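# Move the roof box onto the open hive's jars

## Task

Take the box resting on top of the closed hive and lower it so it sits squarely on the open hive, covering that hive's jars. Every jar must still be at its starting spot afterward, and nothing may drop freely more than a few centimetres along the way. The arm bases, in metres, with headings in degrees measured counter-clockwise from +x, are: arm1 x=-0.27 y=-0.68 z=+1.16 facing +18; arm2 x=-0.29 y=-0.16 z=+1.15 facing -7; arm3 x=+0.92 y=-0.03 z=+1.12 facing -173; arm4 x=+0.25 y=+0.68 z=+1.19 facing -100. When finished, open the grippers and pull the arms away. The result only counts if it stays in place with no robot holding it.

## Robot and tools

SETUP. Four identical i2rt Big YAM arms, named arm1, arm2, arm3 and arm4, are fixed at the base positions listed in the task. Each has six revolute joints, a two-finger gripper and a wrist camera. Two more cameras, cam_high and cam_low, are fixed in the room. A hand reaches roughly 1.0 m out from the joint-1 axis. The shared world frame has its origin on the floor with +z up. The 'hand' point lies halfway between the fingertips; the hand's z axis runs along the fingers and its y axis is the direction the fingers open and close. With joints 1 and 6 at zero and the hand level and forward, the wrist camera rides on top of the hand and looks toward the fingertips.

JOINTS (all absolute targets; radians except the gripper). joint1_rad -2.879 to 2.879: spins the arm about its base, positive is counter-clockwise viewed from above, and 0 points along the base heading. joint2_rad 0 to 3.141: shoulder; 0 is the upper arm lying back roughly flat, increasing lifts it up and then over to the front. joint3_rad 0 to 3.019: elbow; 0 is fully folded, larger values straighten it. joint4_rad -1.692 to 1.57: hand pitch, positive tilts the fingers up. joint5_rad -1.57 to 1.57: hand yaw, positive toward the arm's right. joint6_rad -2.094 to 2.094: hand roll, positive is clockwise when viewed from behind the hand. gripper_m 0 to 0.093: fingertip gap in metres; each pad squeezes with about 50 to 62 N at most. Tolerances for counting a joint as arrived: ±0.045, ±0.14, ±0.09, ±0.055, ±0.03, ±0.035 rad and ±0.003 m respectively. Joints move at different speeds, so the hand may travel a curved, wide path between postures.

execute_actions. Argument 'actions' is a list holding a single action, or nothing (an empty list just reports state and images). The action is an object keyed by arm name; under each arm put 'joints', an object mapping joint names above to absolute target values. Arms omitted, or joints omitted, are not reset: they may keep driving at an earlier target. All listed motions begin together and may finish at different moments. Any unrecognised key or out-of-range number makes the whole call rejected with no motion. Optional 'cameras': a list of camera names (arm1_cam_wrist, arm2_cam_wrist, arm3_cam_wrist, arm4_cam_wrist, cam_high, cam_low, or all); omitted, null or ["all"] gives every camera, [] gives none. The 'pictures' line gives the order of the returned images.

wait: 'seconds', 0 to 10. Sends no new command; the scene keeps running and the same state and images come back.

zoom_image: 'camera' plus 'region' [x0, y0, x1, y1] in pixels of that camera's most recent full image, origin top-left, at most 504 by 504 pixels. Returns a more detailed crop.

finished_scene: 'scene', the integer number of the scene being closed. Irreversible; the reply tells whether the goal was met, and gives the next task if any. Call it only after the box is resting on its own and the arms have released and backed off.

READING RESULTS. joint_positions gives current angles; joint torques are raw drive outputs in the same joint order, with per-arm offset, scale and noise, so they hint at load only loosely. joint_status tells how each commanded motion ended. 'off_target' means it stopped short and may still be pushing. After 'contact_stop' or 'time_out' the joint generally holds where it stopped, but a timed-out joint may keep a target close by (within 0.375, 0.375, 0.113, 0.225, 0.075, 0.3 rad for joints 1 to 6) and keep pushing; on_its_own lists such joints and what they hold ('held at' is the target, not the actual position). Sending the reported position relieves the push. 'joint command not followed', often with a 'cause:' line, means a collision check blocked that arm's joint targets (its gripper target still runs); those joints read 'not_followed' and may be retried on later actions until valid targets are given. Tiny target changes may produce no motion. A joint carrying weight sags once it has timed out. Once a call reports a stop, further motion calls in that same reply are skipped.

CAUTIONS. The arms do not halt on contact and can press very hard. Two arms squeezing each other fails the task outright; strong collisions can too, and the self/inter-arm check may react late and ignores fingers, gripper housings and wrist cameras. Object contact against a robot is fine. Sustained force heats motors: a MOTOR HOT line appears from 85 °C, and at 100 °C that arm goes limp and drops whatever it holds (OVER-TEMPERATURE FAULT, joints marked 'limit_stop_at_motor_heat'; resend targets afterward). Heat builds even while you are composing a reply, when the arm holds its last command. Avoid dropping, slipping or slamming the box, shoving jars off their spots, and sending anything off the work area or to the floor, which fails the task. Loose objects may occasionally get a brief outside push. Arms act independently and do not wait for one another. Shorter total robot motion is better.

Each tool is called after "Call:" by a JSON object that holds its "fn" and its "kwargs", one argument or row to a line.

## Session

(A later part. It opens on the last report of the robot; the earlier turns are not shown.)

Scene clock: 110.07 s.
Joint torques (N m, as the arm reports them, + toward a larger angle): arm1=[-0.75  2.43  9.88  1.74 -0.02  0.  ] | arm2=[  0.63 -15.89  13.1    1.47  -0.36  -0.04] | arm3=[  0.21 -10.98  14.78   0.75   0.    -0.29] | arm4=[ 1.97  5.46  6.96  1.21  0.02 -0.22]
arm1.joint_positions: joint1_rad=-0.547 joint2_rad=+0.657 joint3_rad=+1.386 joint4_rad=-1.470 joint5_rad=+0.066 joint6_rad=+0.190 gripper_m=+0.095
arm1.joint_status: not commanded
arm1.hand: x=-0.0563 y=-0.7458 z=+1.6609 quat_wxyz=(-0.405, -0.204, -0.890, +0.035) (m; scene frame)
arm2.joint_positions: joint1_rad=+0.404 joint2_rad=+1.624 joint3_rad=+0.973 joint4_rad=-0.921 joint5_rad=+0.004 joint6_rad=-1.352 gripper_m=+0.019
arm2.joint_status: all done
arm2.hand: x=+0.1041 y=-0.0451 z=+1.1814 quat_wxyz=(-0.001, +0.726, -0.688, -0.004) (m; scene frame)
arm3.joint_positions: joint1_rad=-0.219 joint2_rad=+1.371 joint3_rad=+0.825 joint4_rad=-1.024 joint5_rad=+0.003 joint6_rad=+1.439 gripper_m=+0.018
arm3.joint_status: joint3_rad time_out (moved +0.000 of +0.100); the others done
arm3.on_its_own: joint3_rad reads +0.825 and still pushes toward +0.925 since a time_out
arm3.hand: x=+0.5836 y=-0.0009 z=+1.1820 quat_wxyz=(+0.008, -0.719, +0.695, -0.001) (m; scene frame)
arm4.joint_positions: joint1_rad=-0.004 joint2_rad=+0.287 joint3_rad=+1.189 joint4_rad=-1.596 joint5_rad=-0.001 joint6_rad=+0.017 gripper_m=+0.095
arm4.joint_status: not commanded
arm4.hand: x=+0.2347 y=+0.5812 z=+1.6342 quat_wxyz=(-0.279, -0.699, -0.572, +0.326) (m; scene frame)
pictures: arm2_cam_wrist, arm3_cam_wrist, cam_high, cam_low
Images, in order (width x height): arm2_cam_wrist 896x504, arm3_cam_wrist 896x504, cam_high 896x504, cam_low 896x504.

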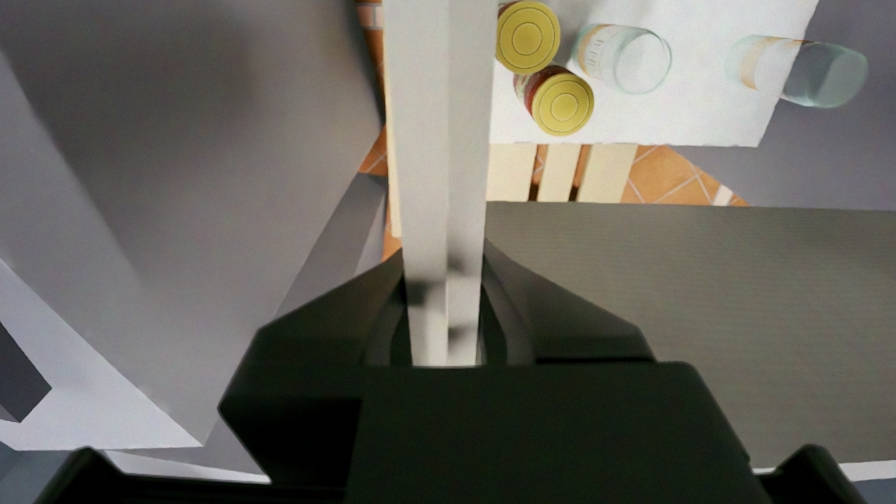

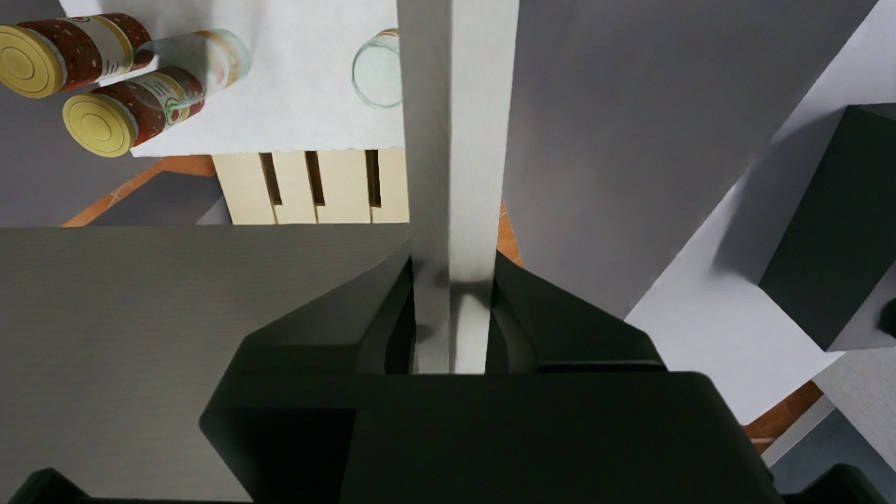

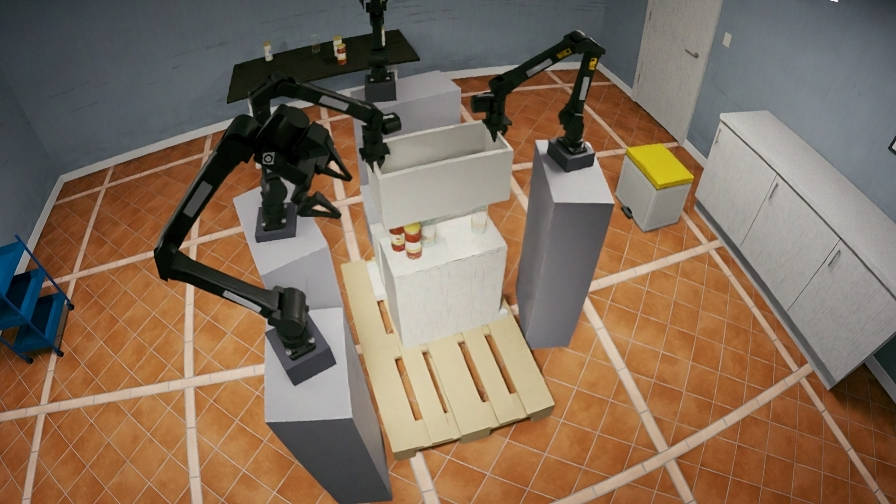

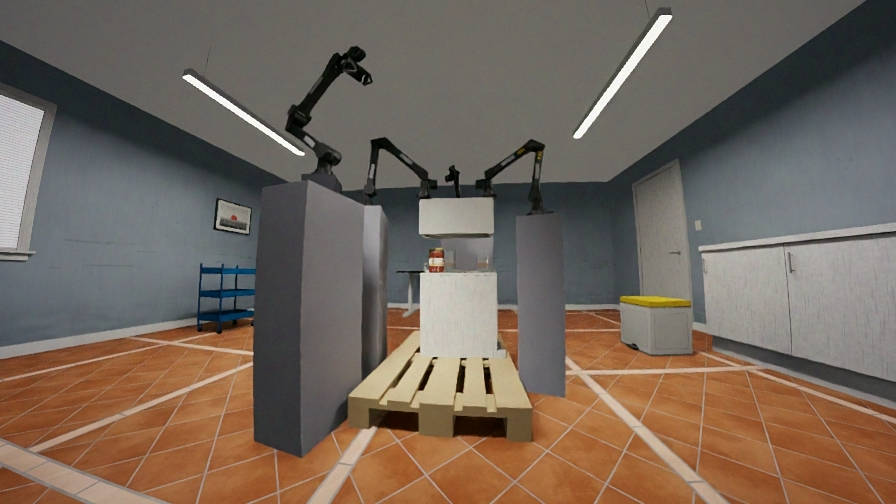

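Call:
{"fn": "execute_actions", "kwargs": {
  "actions": [
    {"arm2":{"joints":{"joint1_rad":0.39,"joint2_rad":1.71,"joint3_rad":0.98,"joint4_rad":-0.715,"joint5_rad":0,"joint6_rad":-1.38}},"arm3":{"joints":{"joint1_rad":-0.2,"joint2_rad":1.455,"joint3_rad":0.78,"joint4_rad":-0.78,"joint5_rad":0,"joint6_rad":1.44}}}
  ],
  "cameras": ["arm2_cam_wrist","arm3_cam_wrist","cam_low","cam_high"]
}}

Scene clock: 119.13 s.
Joint torques (N m, as the arm reports them, + toward a larger angle): arm1=[-0.69  2.42 10.01  1.77  0.   -0.03] | arm2=[ -0.35 -16.79  10.56   0.73  -0.47  -0.18] | arm3=[  0.75 -12.7   10.34   0.76   0.1   -0.07] | arm4=[ 2.06  5.49  6.93  1.23  0.03 -0.22]
arm1.joint_positions: joint1_rad=-0.547 joint2_rad=+0.657 joint3_rad=+1.386 joint4_rad=-1.470 joint5_rad=+0.066 joint6_rad=+0.190 gripper_m=+0.095
arm1.joint_status: not commanded
arm1.hand: x=-0.0563 y=-0.7458 z=+1.6609 quat_wxyz=(-0.405, -0.204, -0.890, +0.035) (m; scene frame)
arm2.joint_positions: joint1_rad=+0.394 joint2_rad=+1.798 joint3_rad=+0.938 joint4_rad=-0.712 joint5_rad=+0.007 joint6_rad=-1.355 gripper_m=+0.019
arm2.joint_status: all done
arm2.hand: x=+0.1136 y=-0.0461 z=+1.1026 quat_wxyz=(+0.000, +0.724, -0.690, -0.002) (m; scene frame)
arm3.joint_positions: joint1_rad=-0.214 joint2_rad=+1.510 joint3_rad=+0.723 joint4_rad=-0.795 joint5_rad=+0.000 joint6_rad=+1.446 gripper_m=+0.018
arm3.joint_status: all done
arm3.hand: x=+0.5908 y=-0.0034 z=+1.1074 quat_wxyz=(+0.011, -0.718, +0.696, -0.006) (m; scene frame)
arm4.joint_positions: joint1_rad=-0.004 joint2_rad=+0.287 joint3_rad=+1.189 joint4_rad=-1.596 joint5_rad=-0.001 joint6_rad=+0.017 gripper_m=+0.095
arm4.joint_status: not commanded
arm4.hand: x=+0.2347 y=+0.5812 z=+1.6342 quat_wxyz=(-0.279, -0.699, -0.572, +0.326) (m; scene frame)
pictures: arm2_cam_wrist, arm3_cam_wrist, cam_high, cam_low
Images, in order (width x height): arm2_cam_wrist 896x504, arm3_cam_wrist 896x504, cam_high 896x504, cam_low 896x504.

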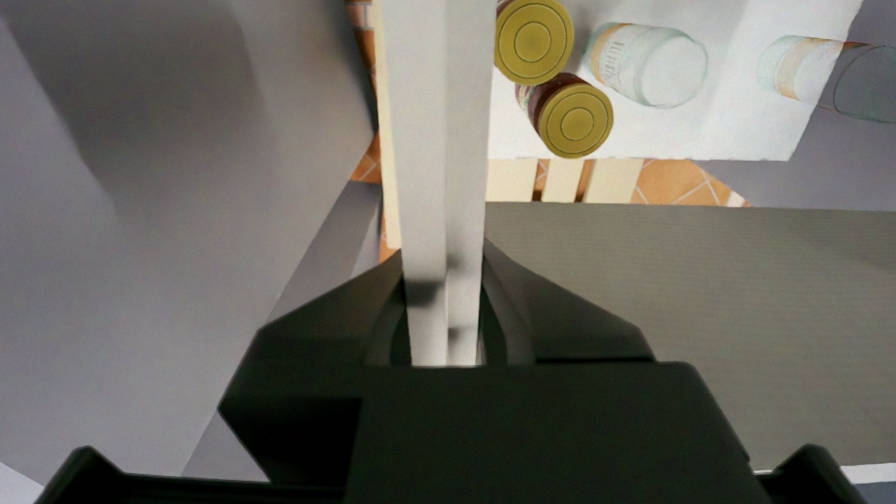

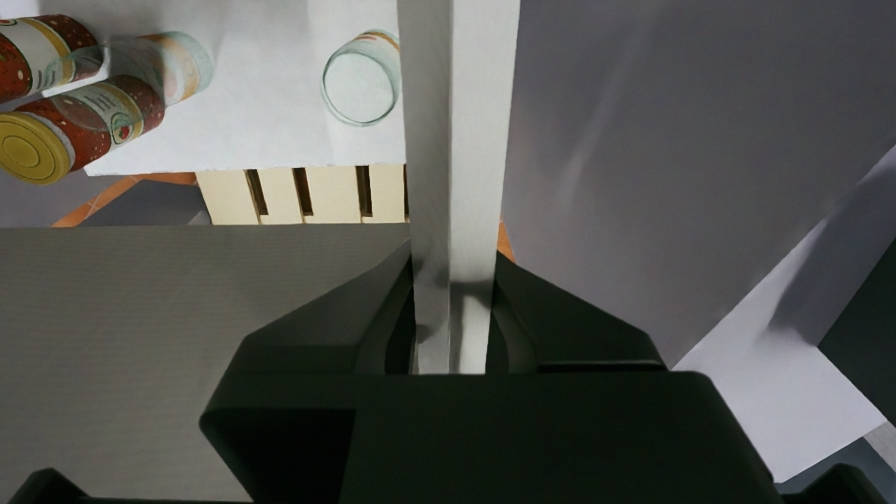

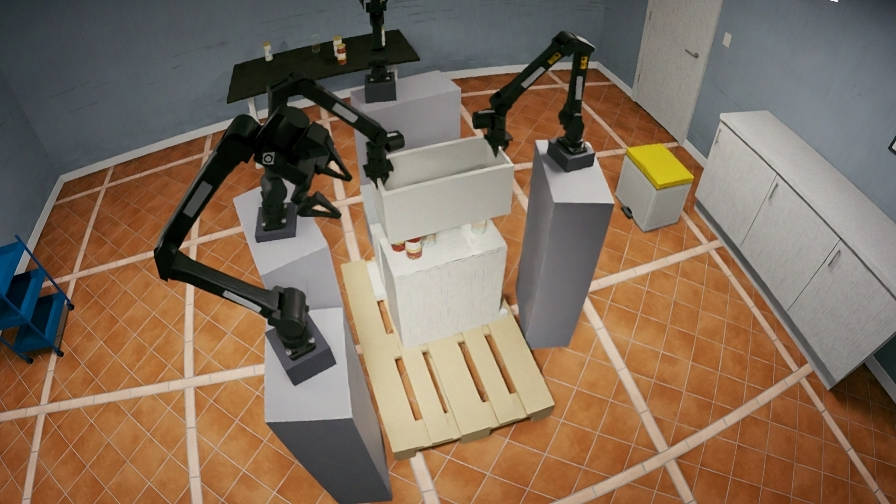

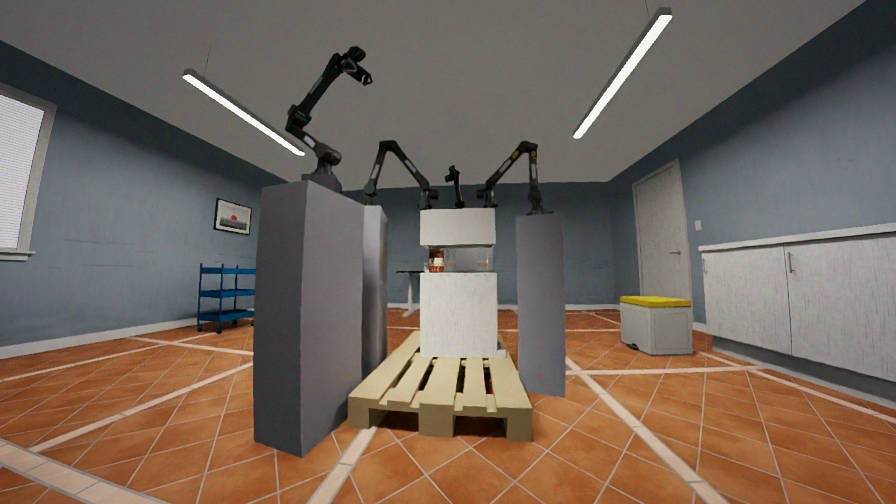

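Call:
{"fn": "zoom_image", "kwargs": {
  "camera": "cam_low",
  "region": [410, 200, 510, 290]
}}

Region (410, 200, 510, 290) of cam_low's 896x504 image, scaled by 5.040, with more detail than that image has; it fills the top 454 rows of this view, and the rest is white.

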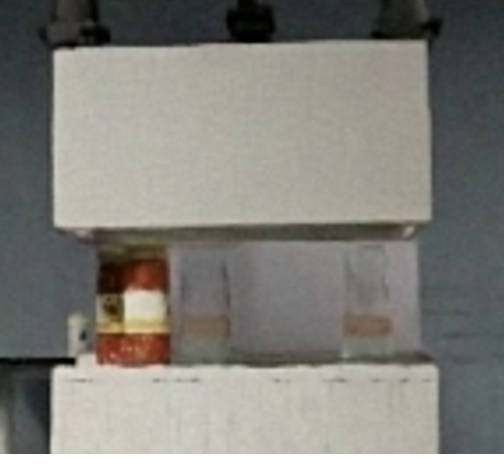

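Call:
{"fn": "execute_actions", "kwargs": {
  "actions": [
    {"arm2":{"joints":{"joint1_rad":0.366,"joint2_rad":1.853,"joint3_rad":0.948,"joint4_rad":-0.535,"joint5_rad":0,"joint6_rad":-1.415}},"arm3":{"joints":{"joint1_rad":-0.21,"joint2_rad":1.63,"joint3_rad":0.715,"joint4_rad":-0.54,"joint5_rad":0,"joint6_rad":1.42}}}
  ],
  "cameras": ["arm2_cam_wrist","arm3_cam_wrist","cam_low"]
}}

Scene clock: 122.90 s.
Joint torques (N m, as the arm reports them, + toward a larger angle): arm1=[-0.72  2.15  9.96  1.73 -0.03 -0.02] | arm2=[ -0.78 -17.72   8.26   1.44  -0.4   -0.12] | arm3=[ -0.08 -13.88   7.57   0.84   0.14  -0.13] | arm4=[ 2.12  5.51  6.96  1.22  0.02 -0.22]
arm1.joint_positions: joint1_rad=-0.547 joint2_rad=+0.657 joint3_rad=+1.386 joint4_rad=-1.470 joint5_rad=+0.066 joint6_rad=+0.190 gripper_m=+0.095
arm1.joint_status: not commanded
arm1.hand: x=-0.0563 y=-0.7458 z=+1.6609 quat_wxyz=(-0.405, -0.204, -0.890, +0.035) (m; scene frame)
arm2.joint_positions: joint1_rad=+0.373 joint2_rad=+1.944 joint3_rad=+0.917 joint4_rad=-0.547 joint5_rad=+0.005 joint6_rad=-1.394 gripper_m=+0.019
arm2.joint_status: all done
arm2.hand: x=+0.1130 y=-0.0545 z=+1.0390 quat_wxyz=(+0.001, +0.730, -0.683, -0.004) (m; scene frame)
arm3.joint_positions: joint1_rad=-0.214 joint2_rad=+1.688 joint3_rad=+0.676 joint4_rad=-0.557 joint5_rad=+0.000 joint6_rad=+1.432 gripper_m=+0.018
arm3.joint_status: all done
arm3.hand: x=+0.5886 y=-0.0026 z=+1.0400 quat_wxyz=(+0.007, -0.723, +0.690, -0.001) (m; scene frame)
arm4.joint_positions: joint1_rad=-0.004 joint2_rad=+0.287 joint3_rad=+1.189 joint4_rad=-1.596 joint5_rad=-0.001 joint6_rad=+0.017 gripper_m=+0.095
arm4.joint_status: not commanded
arm4.hand: x=+0.2347 y=+0.5812 z=+1.6342 quat_wxyz=(-0.279, -0.699, -0.572, +0.326) (m; scene frame)
pictures: arm2_cam_wrist, arm3_cam_wrist, cam_low
Images, in order (width x height): arm2_cam_wrist 896x504, arm3_cam_wrist 896x504, cam_low 896x504.

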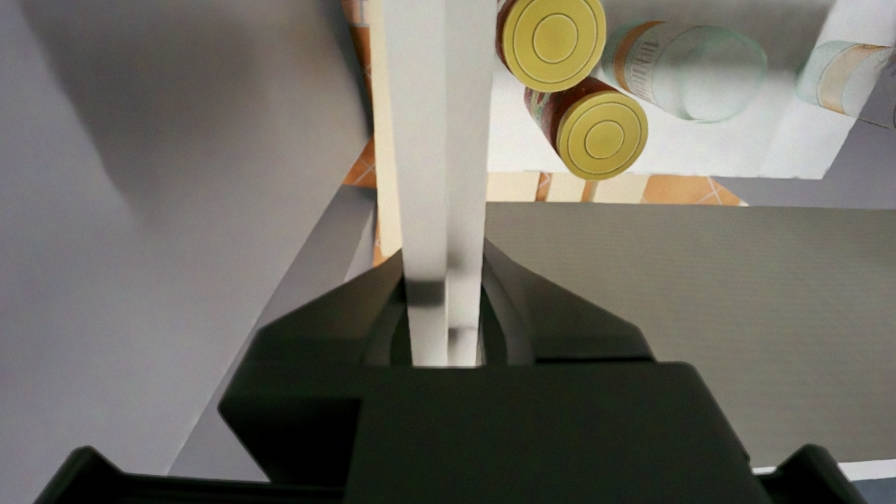

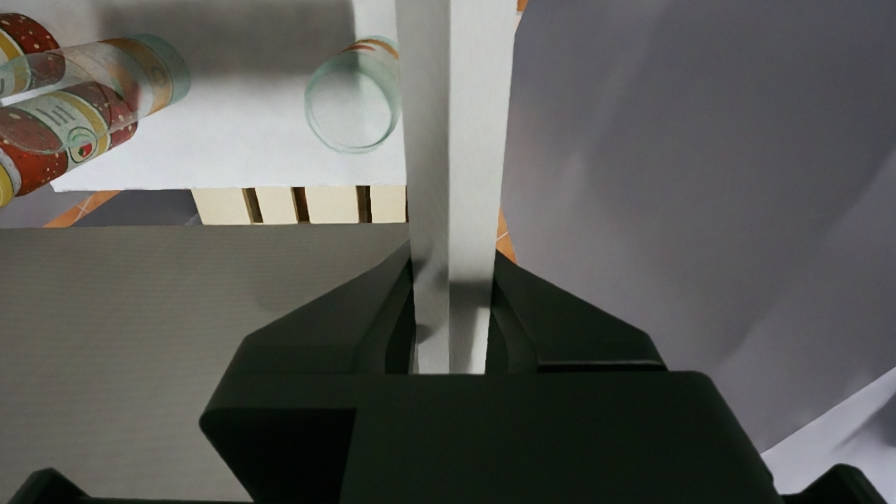

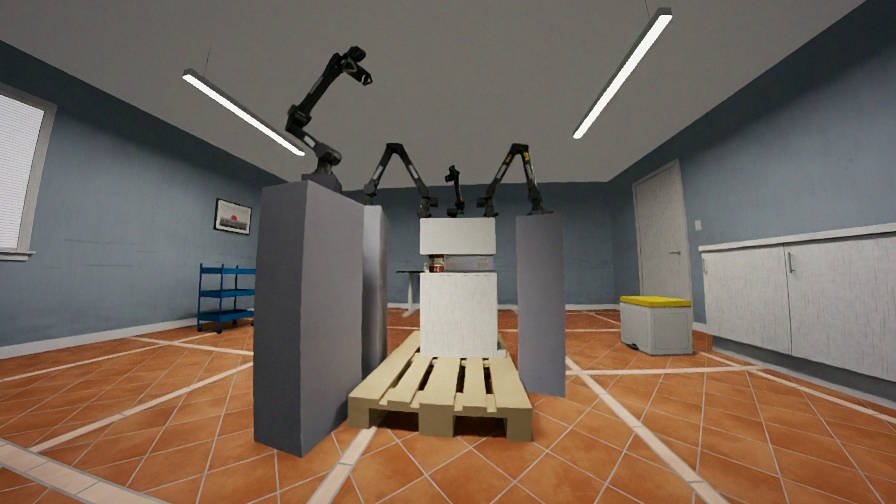

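Call:
{"fn": "execute_actions", "kwargs": {
  "actions": [
    {"arm2":{"joints":{"joint1_rad":0.37,"joint2_rad":2.01,"joint3_rad":0.965,"joint4_rad":-0.385,"joint5_rad":0,"joint6_rad":-1.40}},"arm3":{"joints":{"joint1_rad":-0.21,"joint2_rad":1.818,"joint3_rad":0.69,"joint4_rad":-0.342,"joint5_rad":0,"joint6_rad":1.425}}}
  ],
  "cameras": ["arm2_cam_wrist","arm3_cam_wrist","cam_low"]
}}

Scene clock: 125.37 s.
Joint torques (N m, as the arm reports them, + toward a larger angle): arm1=[-0.7   2.32  9.89  1.74  0.   -0.05] | arm2=[ -0.1  -17.65   8.4    1.05  -0.38   0.04] | arm3=[  0.15 -14.26   5.44   0.38   0.11  -0.09] | arm4=[ 2.09  5.49  6.96  1.21  0.03 -0.22]
arm1.joint_positions: joint1_rad=-0.547 joint2_rad=+0.657 joint3_rad=+1.386 joint4_rad=-1.470 joint5_rad=+0.066 joint6_rad=+0.190 gripper_m=+0.095
arm1.joint_status: not commanded
arm1.hand: x=-0.0563 y=-0.7458 z=+1.6609 quat_wxyz=(-0.405, -0.204, -0.890, +0.035) (m; scene frame)
arm2.joint_positions: joint1_rad=+0.373 joint2_rad=+2.093 joint3_rad=+0.919 joint4_rad=-0.389 joint5_rad=+0.004 joint6_rad=-1.395 gripper_m=+0.019
arm2.joint_status: all done
arm2.hand: x=+0.1126 y=-0.0538 z=+0.9804 quat_wxyz=(-0.005, +0.730, -0.683, -0.001) (m; scene frame)
arm3.joint_positions: joint1_rad=-0.214 joint2_rad=+1.868 joint3_rad=+0.660 joint4_rad=-0.347 joint5_rad=+0.000 joint6_rad=+1.431 gripper_m=+0.018
arm3.joint_status: all done
arm3.hand: x=+0.5887 y=-0.0020 z=+0.9807 quat_wxyz=(+0.002, -0.724, +0.690, +0.004) (m; scene frame)
arm4.joint_positions: joint1_rad=-0.004 joint2_rad=+0.287 joint3_rad=+1.189 joint4_rad=-1.596 joint5_rad=-0.001 joint6_rad=+0.017 gripper_m=+0.095
arm4.joint_status: not commanded
arm4.hand: x=+0.2347 y=+0.5812 z=+1.6342 quat_wxyz=(-0.279, -0.699, -0.572, +0.326) (m; scene frame)
pictures: arm2_cam_wrist, arm3_cam_wrist, cam_low
Images, in order (width x height): arm2_cam_wrist 896x504, arm3_cam_wrist 896x504, cam_low 896x504.

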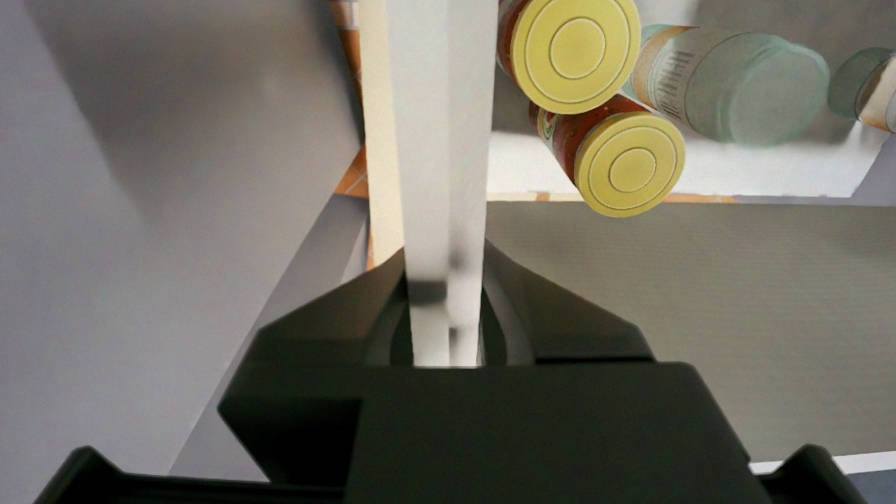

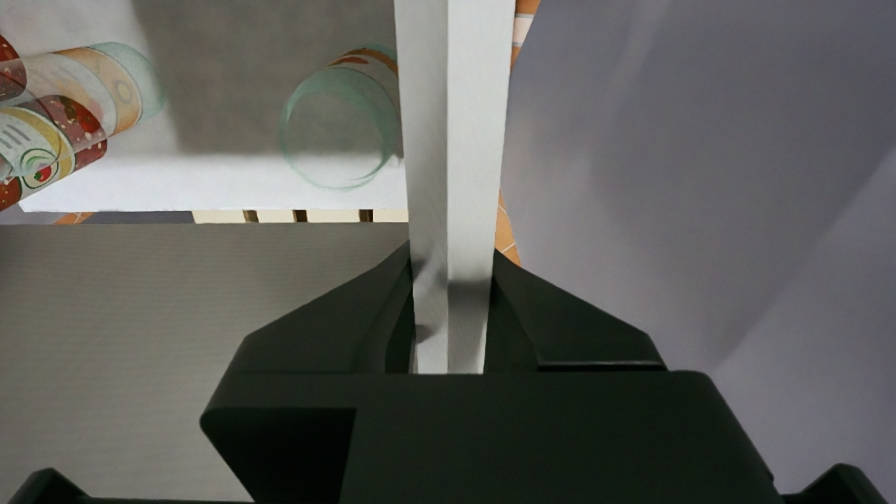

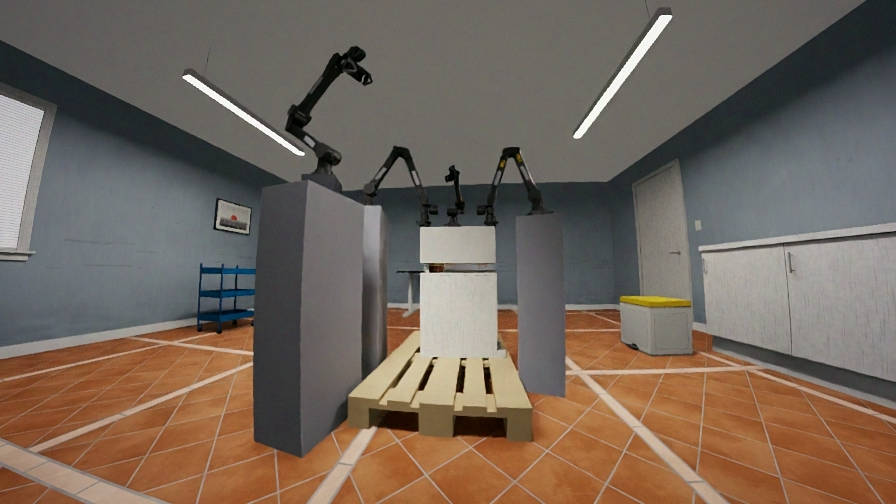

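Call:
{"fn": "zoom_image", "kwargs": {
  "camera": "cam_low",
  "region": [410, 215, 510, 295]
}}

Region (410, 215, 510, 295) of cam_low's 896x504 image, scaled by 5.040, with more detail than that image has; it fills the top 403 rows of this view, and the rest is white.

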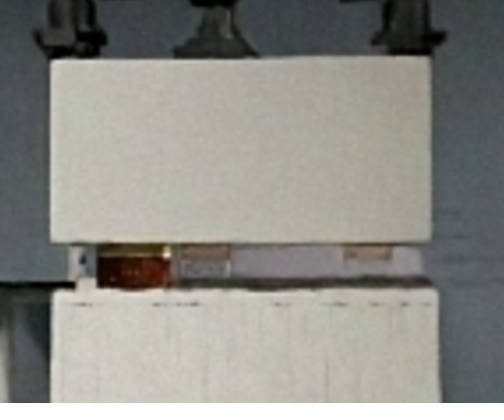

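Call:
{"fn": "execute_actions", "kwargs": {
  "actions": [
    {"arm2":{"joints":{"joint1_rad":0.355,"joint2_rad":2.125,"joint3_rad":1.01,"joint4_rad":-0.312,"joint5_rad":0,"joint6_rad":-1.41}},"arm3":{"joints":{"joint1_rad":-0.21,"joint2_rad":1.955,"joint3_rad":0.705,"joint4_rad":-0.235,"joint5_rad":0,"joint6_rad":1.425}}}
  ],
  "cameras": ["arm2_cam_wrist","cam_high","cam_low"]
}}

Call:
{"fn": "zoom_image", "kwargs": {
  "camera": "cam_low",
  "region": [410, 215, 510, 295]
}}

Call:
{"fn": "zoom_image", "kwargs": {
  "camera": "cam_high",
  "region": [350, 130, 550, 330]
}}

Scene clock: 130.10 s.
Joint torques (N m, as the arm reports them, + toward a larger angle): arm1=[-0.56  2.07  9.92  1.63 -0.02 -0.02] | arm2=[ -1.06 -17.91   7.88   1.27  -0.32   0.  ] | arm3=[  0.04 -14.39   4.59   0.46   0.12  -0.07] | arm4=[ 2.06  5.56  6.95  1.23  0.03 -0.22]
arm1.joint_positions: joint1_rad=-0.547 joint2_rad=+0.657 joint3_rad=+1.386 joint4_rad=-1.470 joint5_rad=+0.066 joint6_rad=+0.190 gripper_m=+0.095
arm1.joint_status: not commanded
arm1.hand: x=-0.0563 y=-0.7458 z=+1.6609 quat_wxyz=(-0.405, -0.204, -0.890, +0.035) (m; scene frame)
arm2.joint_positions: joint1_rad=+0.366 joint2_rad=+2.209 joint3_rad=+0.961 joint4_rad=-0.320 joint5_rad=+0.004 joint6_rad=-1.401 gripper_m=+0.019
arm2.joint_status: all done
arm2.hand: x=+0.1170 y=-0.0551 z=+0.9397 quat_wxyz=(-0.002, +0.730, -0.683, -0.003) (m; scene frame)
arm3.joint_positions: joint1_rad=-0.214 joint2_rad=+2.001 joint3_rad=+0.674 joint4_rad=-0.241 joint5_rad=+0.000 joint6_rad=+1.431 gripper_m=+0.018
arm3.joint_status: all done
arm3.hand: x=+0.5923 y=-0.0020 z=+0.9408 quat_wxyz=(+0.007, -0.724, +0.690, -0.001) (m; scene frame)
arm4.joint_positions: joint1_rad=-0.004 joint2_rad=+0.287 joint3_rad=+1.189 joint4_rad=-1.596 joint5_rad=-0.001 joint6_rad=+0.017 gripper_m=+0.095
arm4.joint_status: not commanded
arm4.hand: x=+0.2347 y=+0.5812 z=+1.6342 quat_wxyz=(-0.279, -0.699, -0.572, +0.326) (m; scene frame)
pictures: arm2_cam_wrist, cam_high, cam_low
Images, in order (width x height): arm2_cam_wrist 896x504, cam_high 896x504, cam_low 896x504.

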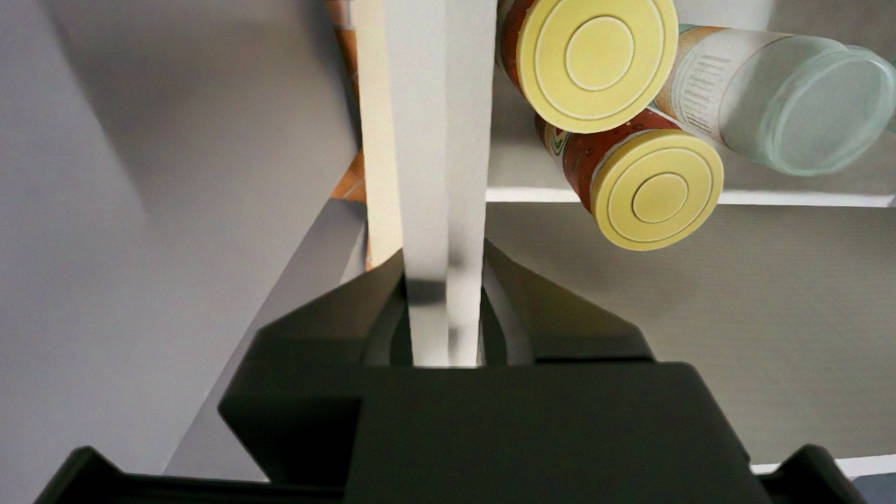

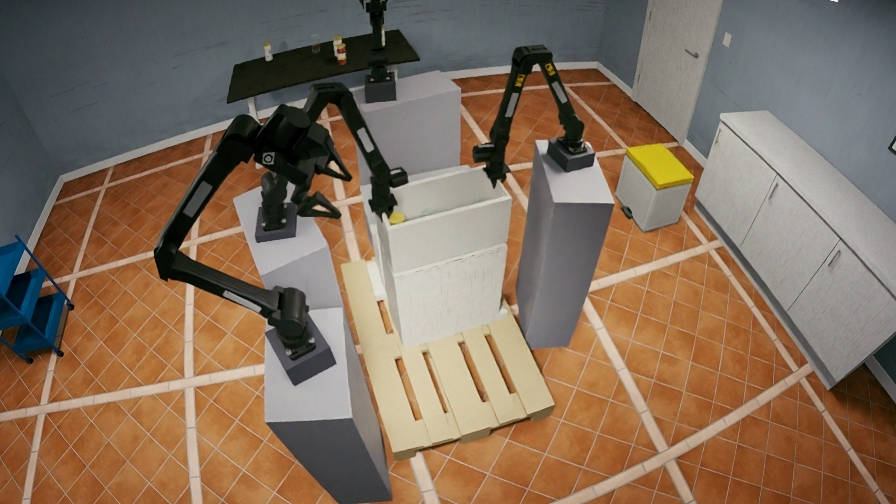

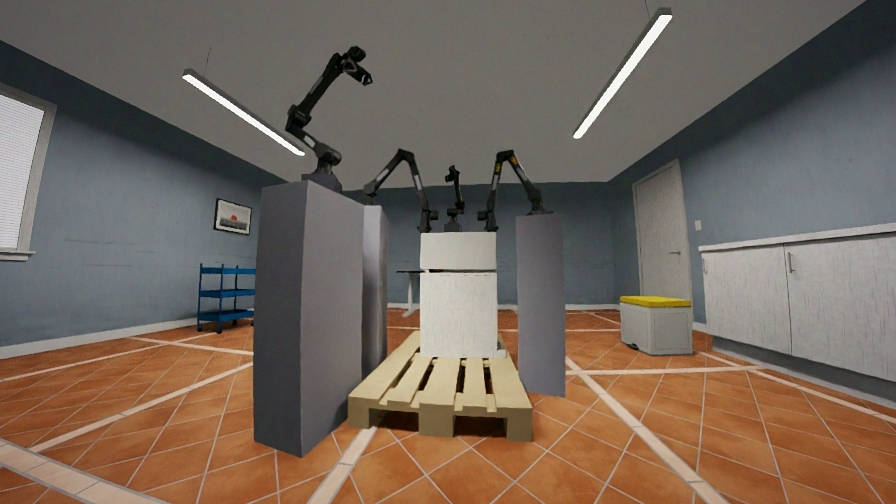

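Region (410, 215, 510, 295) of cam_low's 896x504 image, scaled by 5.040, with more detail than that image has; it fills the top 403 rows of this view, and the rest is white.

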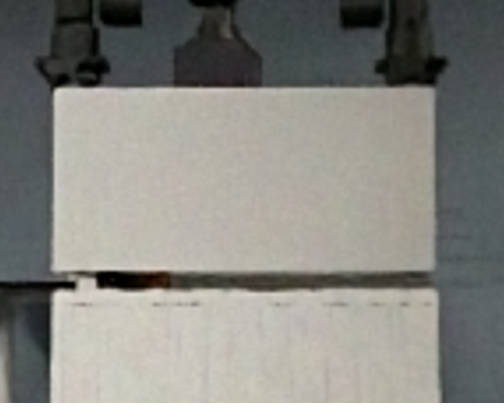

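Region (350, 130, 550, 330) of cam_high's 896x504 image, scaled by 2.520, with more detail than that image has.

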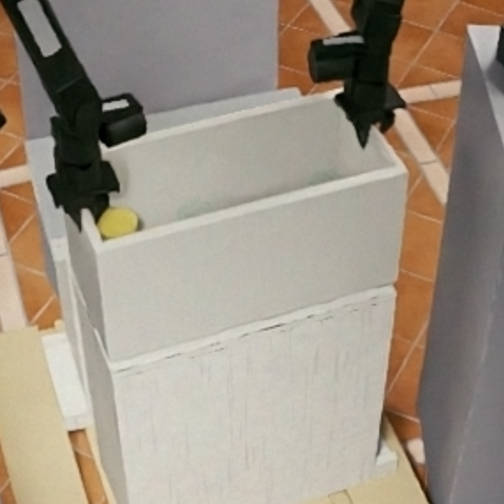

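Call:
{"fn": "execute_actions", "kwargs": {
  "actions": [
    {"arm2":{"joints":{"joint1_rad":0.36,"joint2_rad":2.195,"joint3_rad":1.025,"joint4_rad":-0.268}},"arm3":{"joints":{"joint1_rad":-0.21,"joint2_rad":2.045,"joint3_rad":0.718,"joint4_rad":-0.17}}}
  ],
  "cameras": ["cam_low"]
}}

Call:
{"fn": "zoom_image", "kwargs": {
  "camera": "cam_low",
  "region": [410, 215, 510, 295]
}}

Scene clock: 132.27 s.
Joint torques (N m, as the arm reports them, + toward a larger angle): arm1=[-0.56  2.46  9.83  1.67 -0.01 -0.02] | arm2=[ -0.54 -17.66   7.48   1.28  -0.34   0.02] | arm3=[  0.01 -14.31   3.42   0.49   0.14  -0.06] | arm4=[ 2.08  5.5   6.95  1.23  0.02 -0.22]
arm1.joint_positions: joint1_rad=-0.547 joint2_rad=+0.657 joint3_rad=+1.386 joint4_rad=-1.470 joint5_rad=+0.066 joint6_rad=+0.190 gripper_m=+0.095
arm1.joint_status: not commanded
arm1.hand: x=-0.0563 y=-0.7458 z=+1.6609 quat_wxyz=(-0.405, -0.204, -0.890, +0.035) (m; scene frame)
arm2.joint_positions: joint1_rad=+0.366 joint2_rad=+2.271 joint3_rad=+0.976 joint4_rad=-0.280 joint5_rad=+0.004 joint6_rad=-1.403 gripper_m=+0.019
arm2.joint_status: all done
arm2.hand: x=+0.1140 y=-0.0556 z=+0.9165 quat_wxyz=(+0.001, +0.731, -0.683, -0.005) (m; scene frame)
arm3.joint_positions: joint1_rad=-0.214 joint2_rad=+2.084 joint3_rad=+0.696 joint4_rad=-0.177 joint5_rad=-0.001 joint6_rad=+1.429 gripper_m=+0.018
arm3.joint_status: all done
arm3.hand: x=+0.5889 y=-0.0016 z=+0.9166 quat_wxyz=(+0.005, -0.724, +0.690, +0.000) (m; scene frame)
arm4.joint_positions: joint1_rad=-0.004 joint2_rad=+0.287 joint3_rad=+1.189 joint4_rad=-1.596 joint5_rad=-0.001 joint6_rad=+0.017 gripper_m=+0.095
arm4.joint_status: not commanded
arm4.hand: x=+0.2347 y=+0.5812 z=+1.6342 quat_wxyz=(-0.279, -0.699, -0.572, +0.326) (m; scene frame)
pictures: cam_low
Images, in order (width x height): cam_low 896x504.

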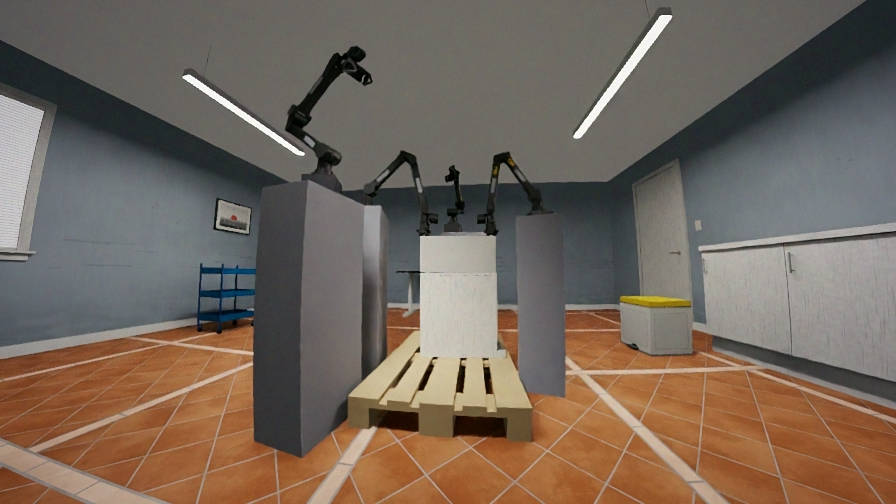

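Region (410, 215, 510, 295) of cam_low's 896x504 image, scaled by 5.040, with more detail than that image has; it fills the top 403 rows of this view, and the rest is white.

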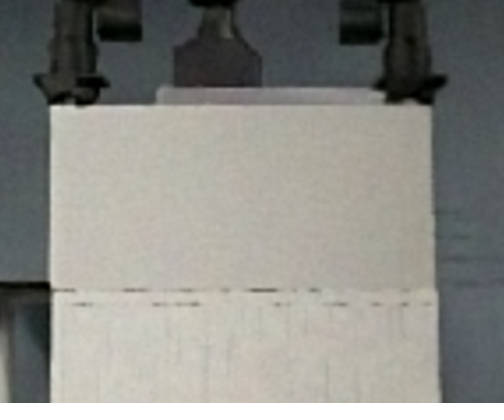

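Call:
{"fn": "execute_actions", "kwargs": {
  "actions": [
    {"arm2":{"joints":{"joint1_rad":0.366,"joint2_rad":2.25,"joint3_rad":0.99,"joint4_rad":-0.28,"gripper_m":0.045}},"arm3":{"joints":{"joint1_rad":-0.214,"joint2_rad":2.07,"joint3_rad":0.70,"joint4_rad":-0.177,"gripper_m":0.045}}}
  ],
  "cameras": []
}}

Call:
{"fn": "execute_actions", "kwargs": {
  "actions": [
    {"arm2":{"joints":{"joint2_rad":2.08,"joint3_rad":0.94,"joint4_rad":-0.405}},"arm3":{"joints":{"joint2_rad":1.86,"joint3_rad":0.675,"joint4_rad":-0.365}}}
  ],
  "cameras": ["arm2_cam_wrist","arm3_cam_wrist"]
}}

Scene clock: 135.07 s.
Joint torques (N m, as the arm reports them, + toward a larger angle): arm1=[-0.44  2.35  9.83  1.75 -0.01 -0.02] | arm2=[ -0.08 -13.72   4.22   0.87  -0.3    0.01] | arm3=[ -0.18 -11.99   2.14   0.2    0.14  -0.05] | arm4=[ 2.04  5.51  6.98  1.21  0.03 -0.22]
arm1.joint_positions: joint1_rad=-0.547 joint2_rad=+0.657 joint3_rad=+1.386 joint4_rad=-1.470 joint5_rad=+0.066 joint6_rad=+0.190 gripper_m=+0.095
arm1.joint_status: not commanded
arm1.hand: x=-0.0563 y=-0.7458 z=+1.6609 quat_wxyz=(-0.405, -0.204, -0.890, +0.035) (m; scene frame)
arm2.joint_positions: joint1_rad=+0.366 joint2_rad=+2.267 joint3_rad=+0.977 joint4_rad=-0.281 joint5_rad=+0.003 joint6_rad=-1.403 gripper_m=+0.045
arm2.joint_status: all done
arm2.hand: x=+0.1161 y=-0.0550 z=+0.9183 quat_wxyz=(-0.002, +0.731, -0.683, -0.004) (m; scene frame)
arm3.joint_positions: joint1_rad=-0.214 joint2_rad=+2.079 joint3_rad=+0.696 joint4_rad=-0.177 joint5_rad=-0.001 joint6_rad=+1.429 gripper_m=+0.045
arm3.joint_status: all done
arm3.hand: x=+0.5873 y=-0.0015 z=+0.9181 quat_wxyz=(+0.004, -0.724, +0.690, +0.002) (m; scene frame)
arm4.joint_positions: joint1_rad=-0.004 joint2_rad=+0.287 joint3_rad=+1.189 joint4_rad=-1.596 joint5_rad=-0.001 joint6_rad=+0.017 gripper_m=+0.095
arm4.joint_status: not commanded
arm4.hand: x=+0.2347 y=+0.5812 z=+1.6342 quat_wxyz=(-0.279, -0.699, -0.572, +0.326) (m; scene frame)
pictures: none
No camera images: the call's "cameras" was empty. Leave "cameras" out to get every camera's image.

Scene clock: 136.03 s.
Joint torques (N m, as the arm reports them, + toward a larger angle): arm1=[-0.76  2.33  9.94  1.75  0.   -0.05] | arm2=[  0.17 -12.     4.7    0.36  -0.29   0.02] | arm3=[-0.19 -9.48  3.81 -0.35  0.14 -0.06] | arm4=[ 2.06  5.52  6.96  1.21  0.03 -0.22]
arm1.joint_positions: joint1_rad=-0.547 joint2_rad=+0.657 joint3_rad=+1.386 joint4_rad=-1.470 joint5_rad=+0.066 joint6_rad=+0.190 gripper_m=+0.095
arm1.joint_status: not commanded
arm1.hand: x=-0.0563 y=-0.7458 z=+1.6609 quat_wxyz=(-0.405, -0.204, -0.890, +0.035) (m; scene frame)
arm2.joint_positions: joint1_rad=+0.366 joint2_rad=+2.077 joint3_rad=+0.937 joint4_rad=-0.391 joint5_rad=+0.003 joint6_rad=-1.403 gripper_m=+0.045
arm2.joint_status: all done
arm2.hand: x=+0.1274 y=-0.0530 z=+0.9896 quat_wxyz=(-0.018, +0.730, -0.683, +0.007) (m; scene frame)
arm3.joint_positions: joint1_rad=-0.214 joint2_rad=+1.849 joint3_rad=+0.672 joint4_rad=-0.349 joint5_rad=+0.000 joint6_rad=+1.429 gripper_m=+0.045
arm3.joint_status: all done
arm3.hand: x=+0.5773 y=-0.0011 z=+0.9883 quat_wxyz=(-0.007, -0.724, +0.689, +0.015) (m; scene frame)
arm4.joint_positions: joint1_rad=-0.004 joint2_rad=+0.287 joint3_rad=+1.189 joint4_rad=-1.596 joint5_rad=-0.001 joint6_rad=+0.017 gripper_m=+0.095
arm4.joint_status: not commanded
arm4.hand: x=+0.2347 y=+0.5812 z=+1.6342 quat_wxyz=(-0.279, -0.699, -0.572, +0.326) (m; scene frame)
pictures: arm2_cam_wrist, arm3_cam_wrist
Images, in order (width x height): arm2_cam_wrist 896x504, arm3_cam_wrist 896x504.

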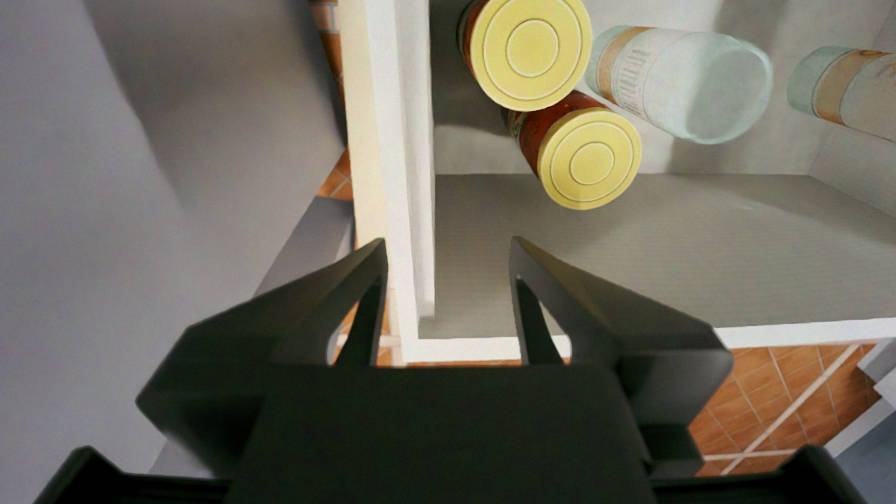

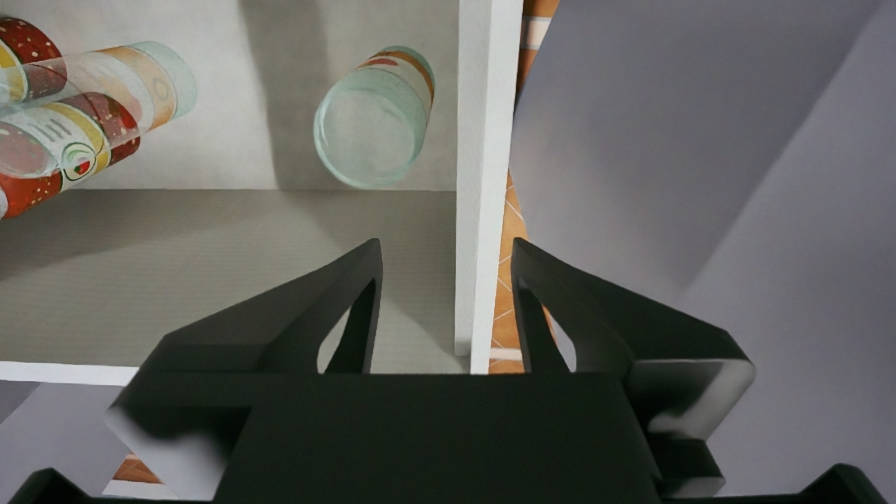

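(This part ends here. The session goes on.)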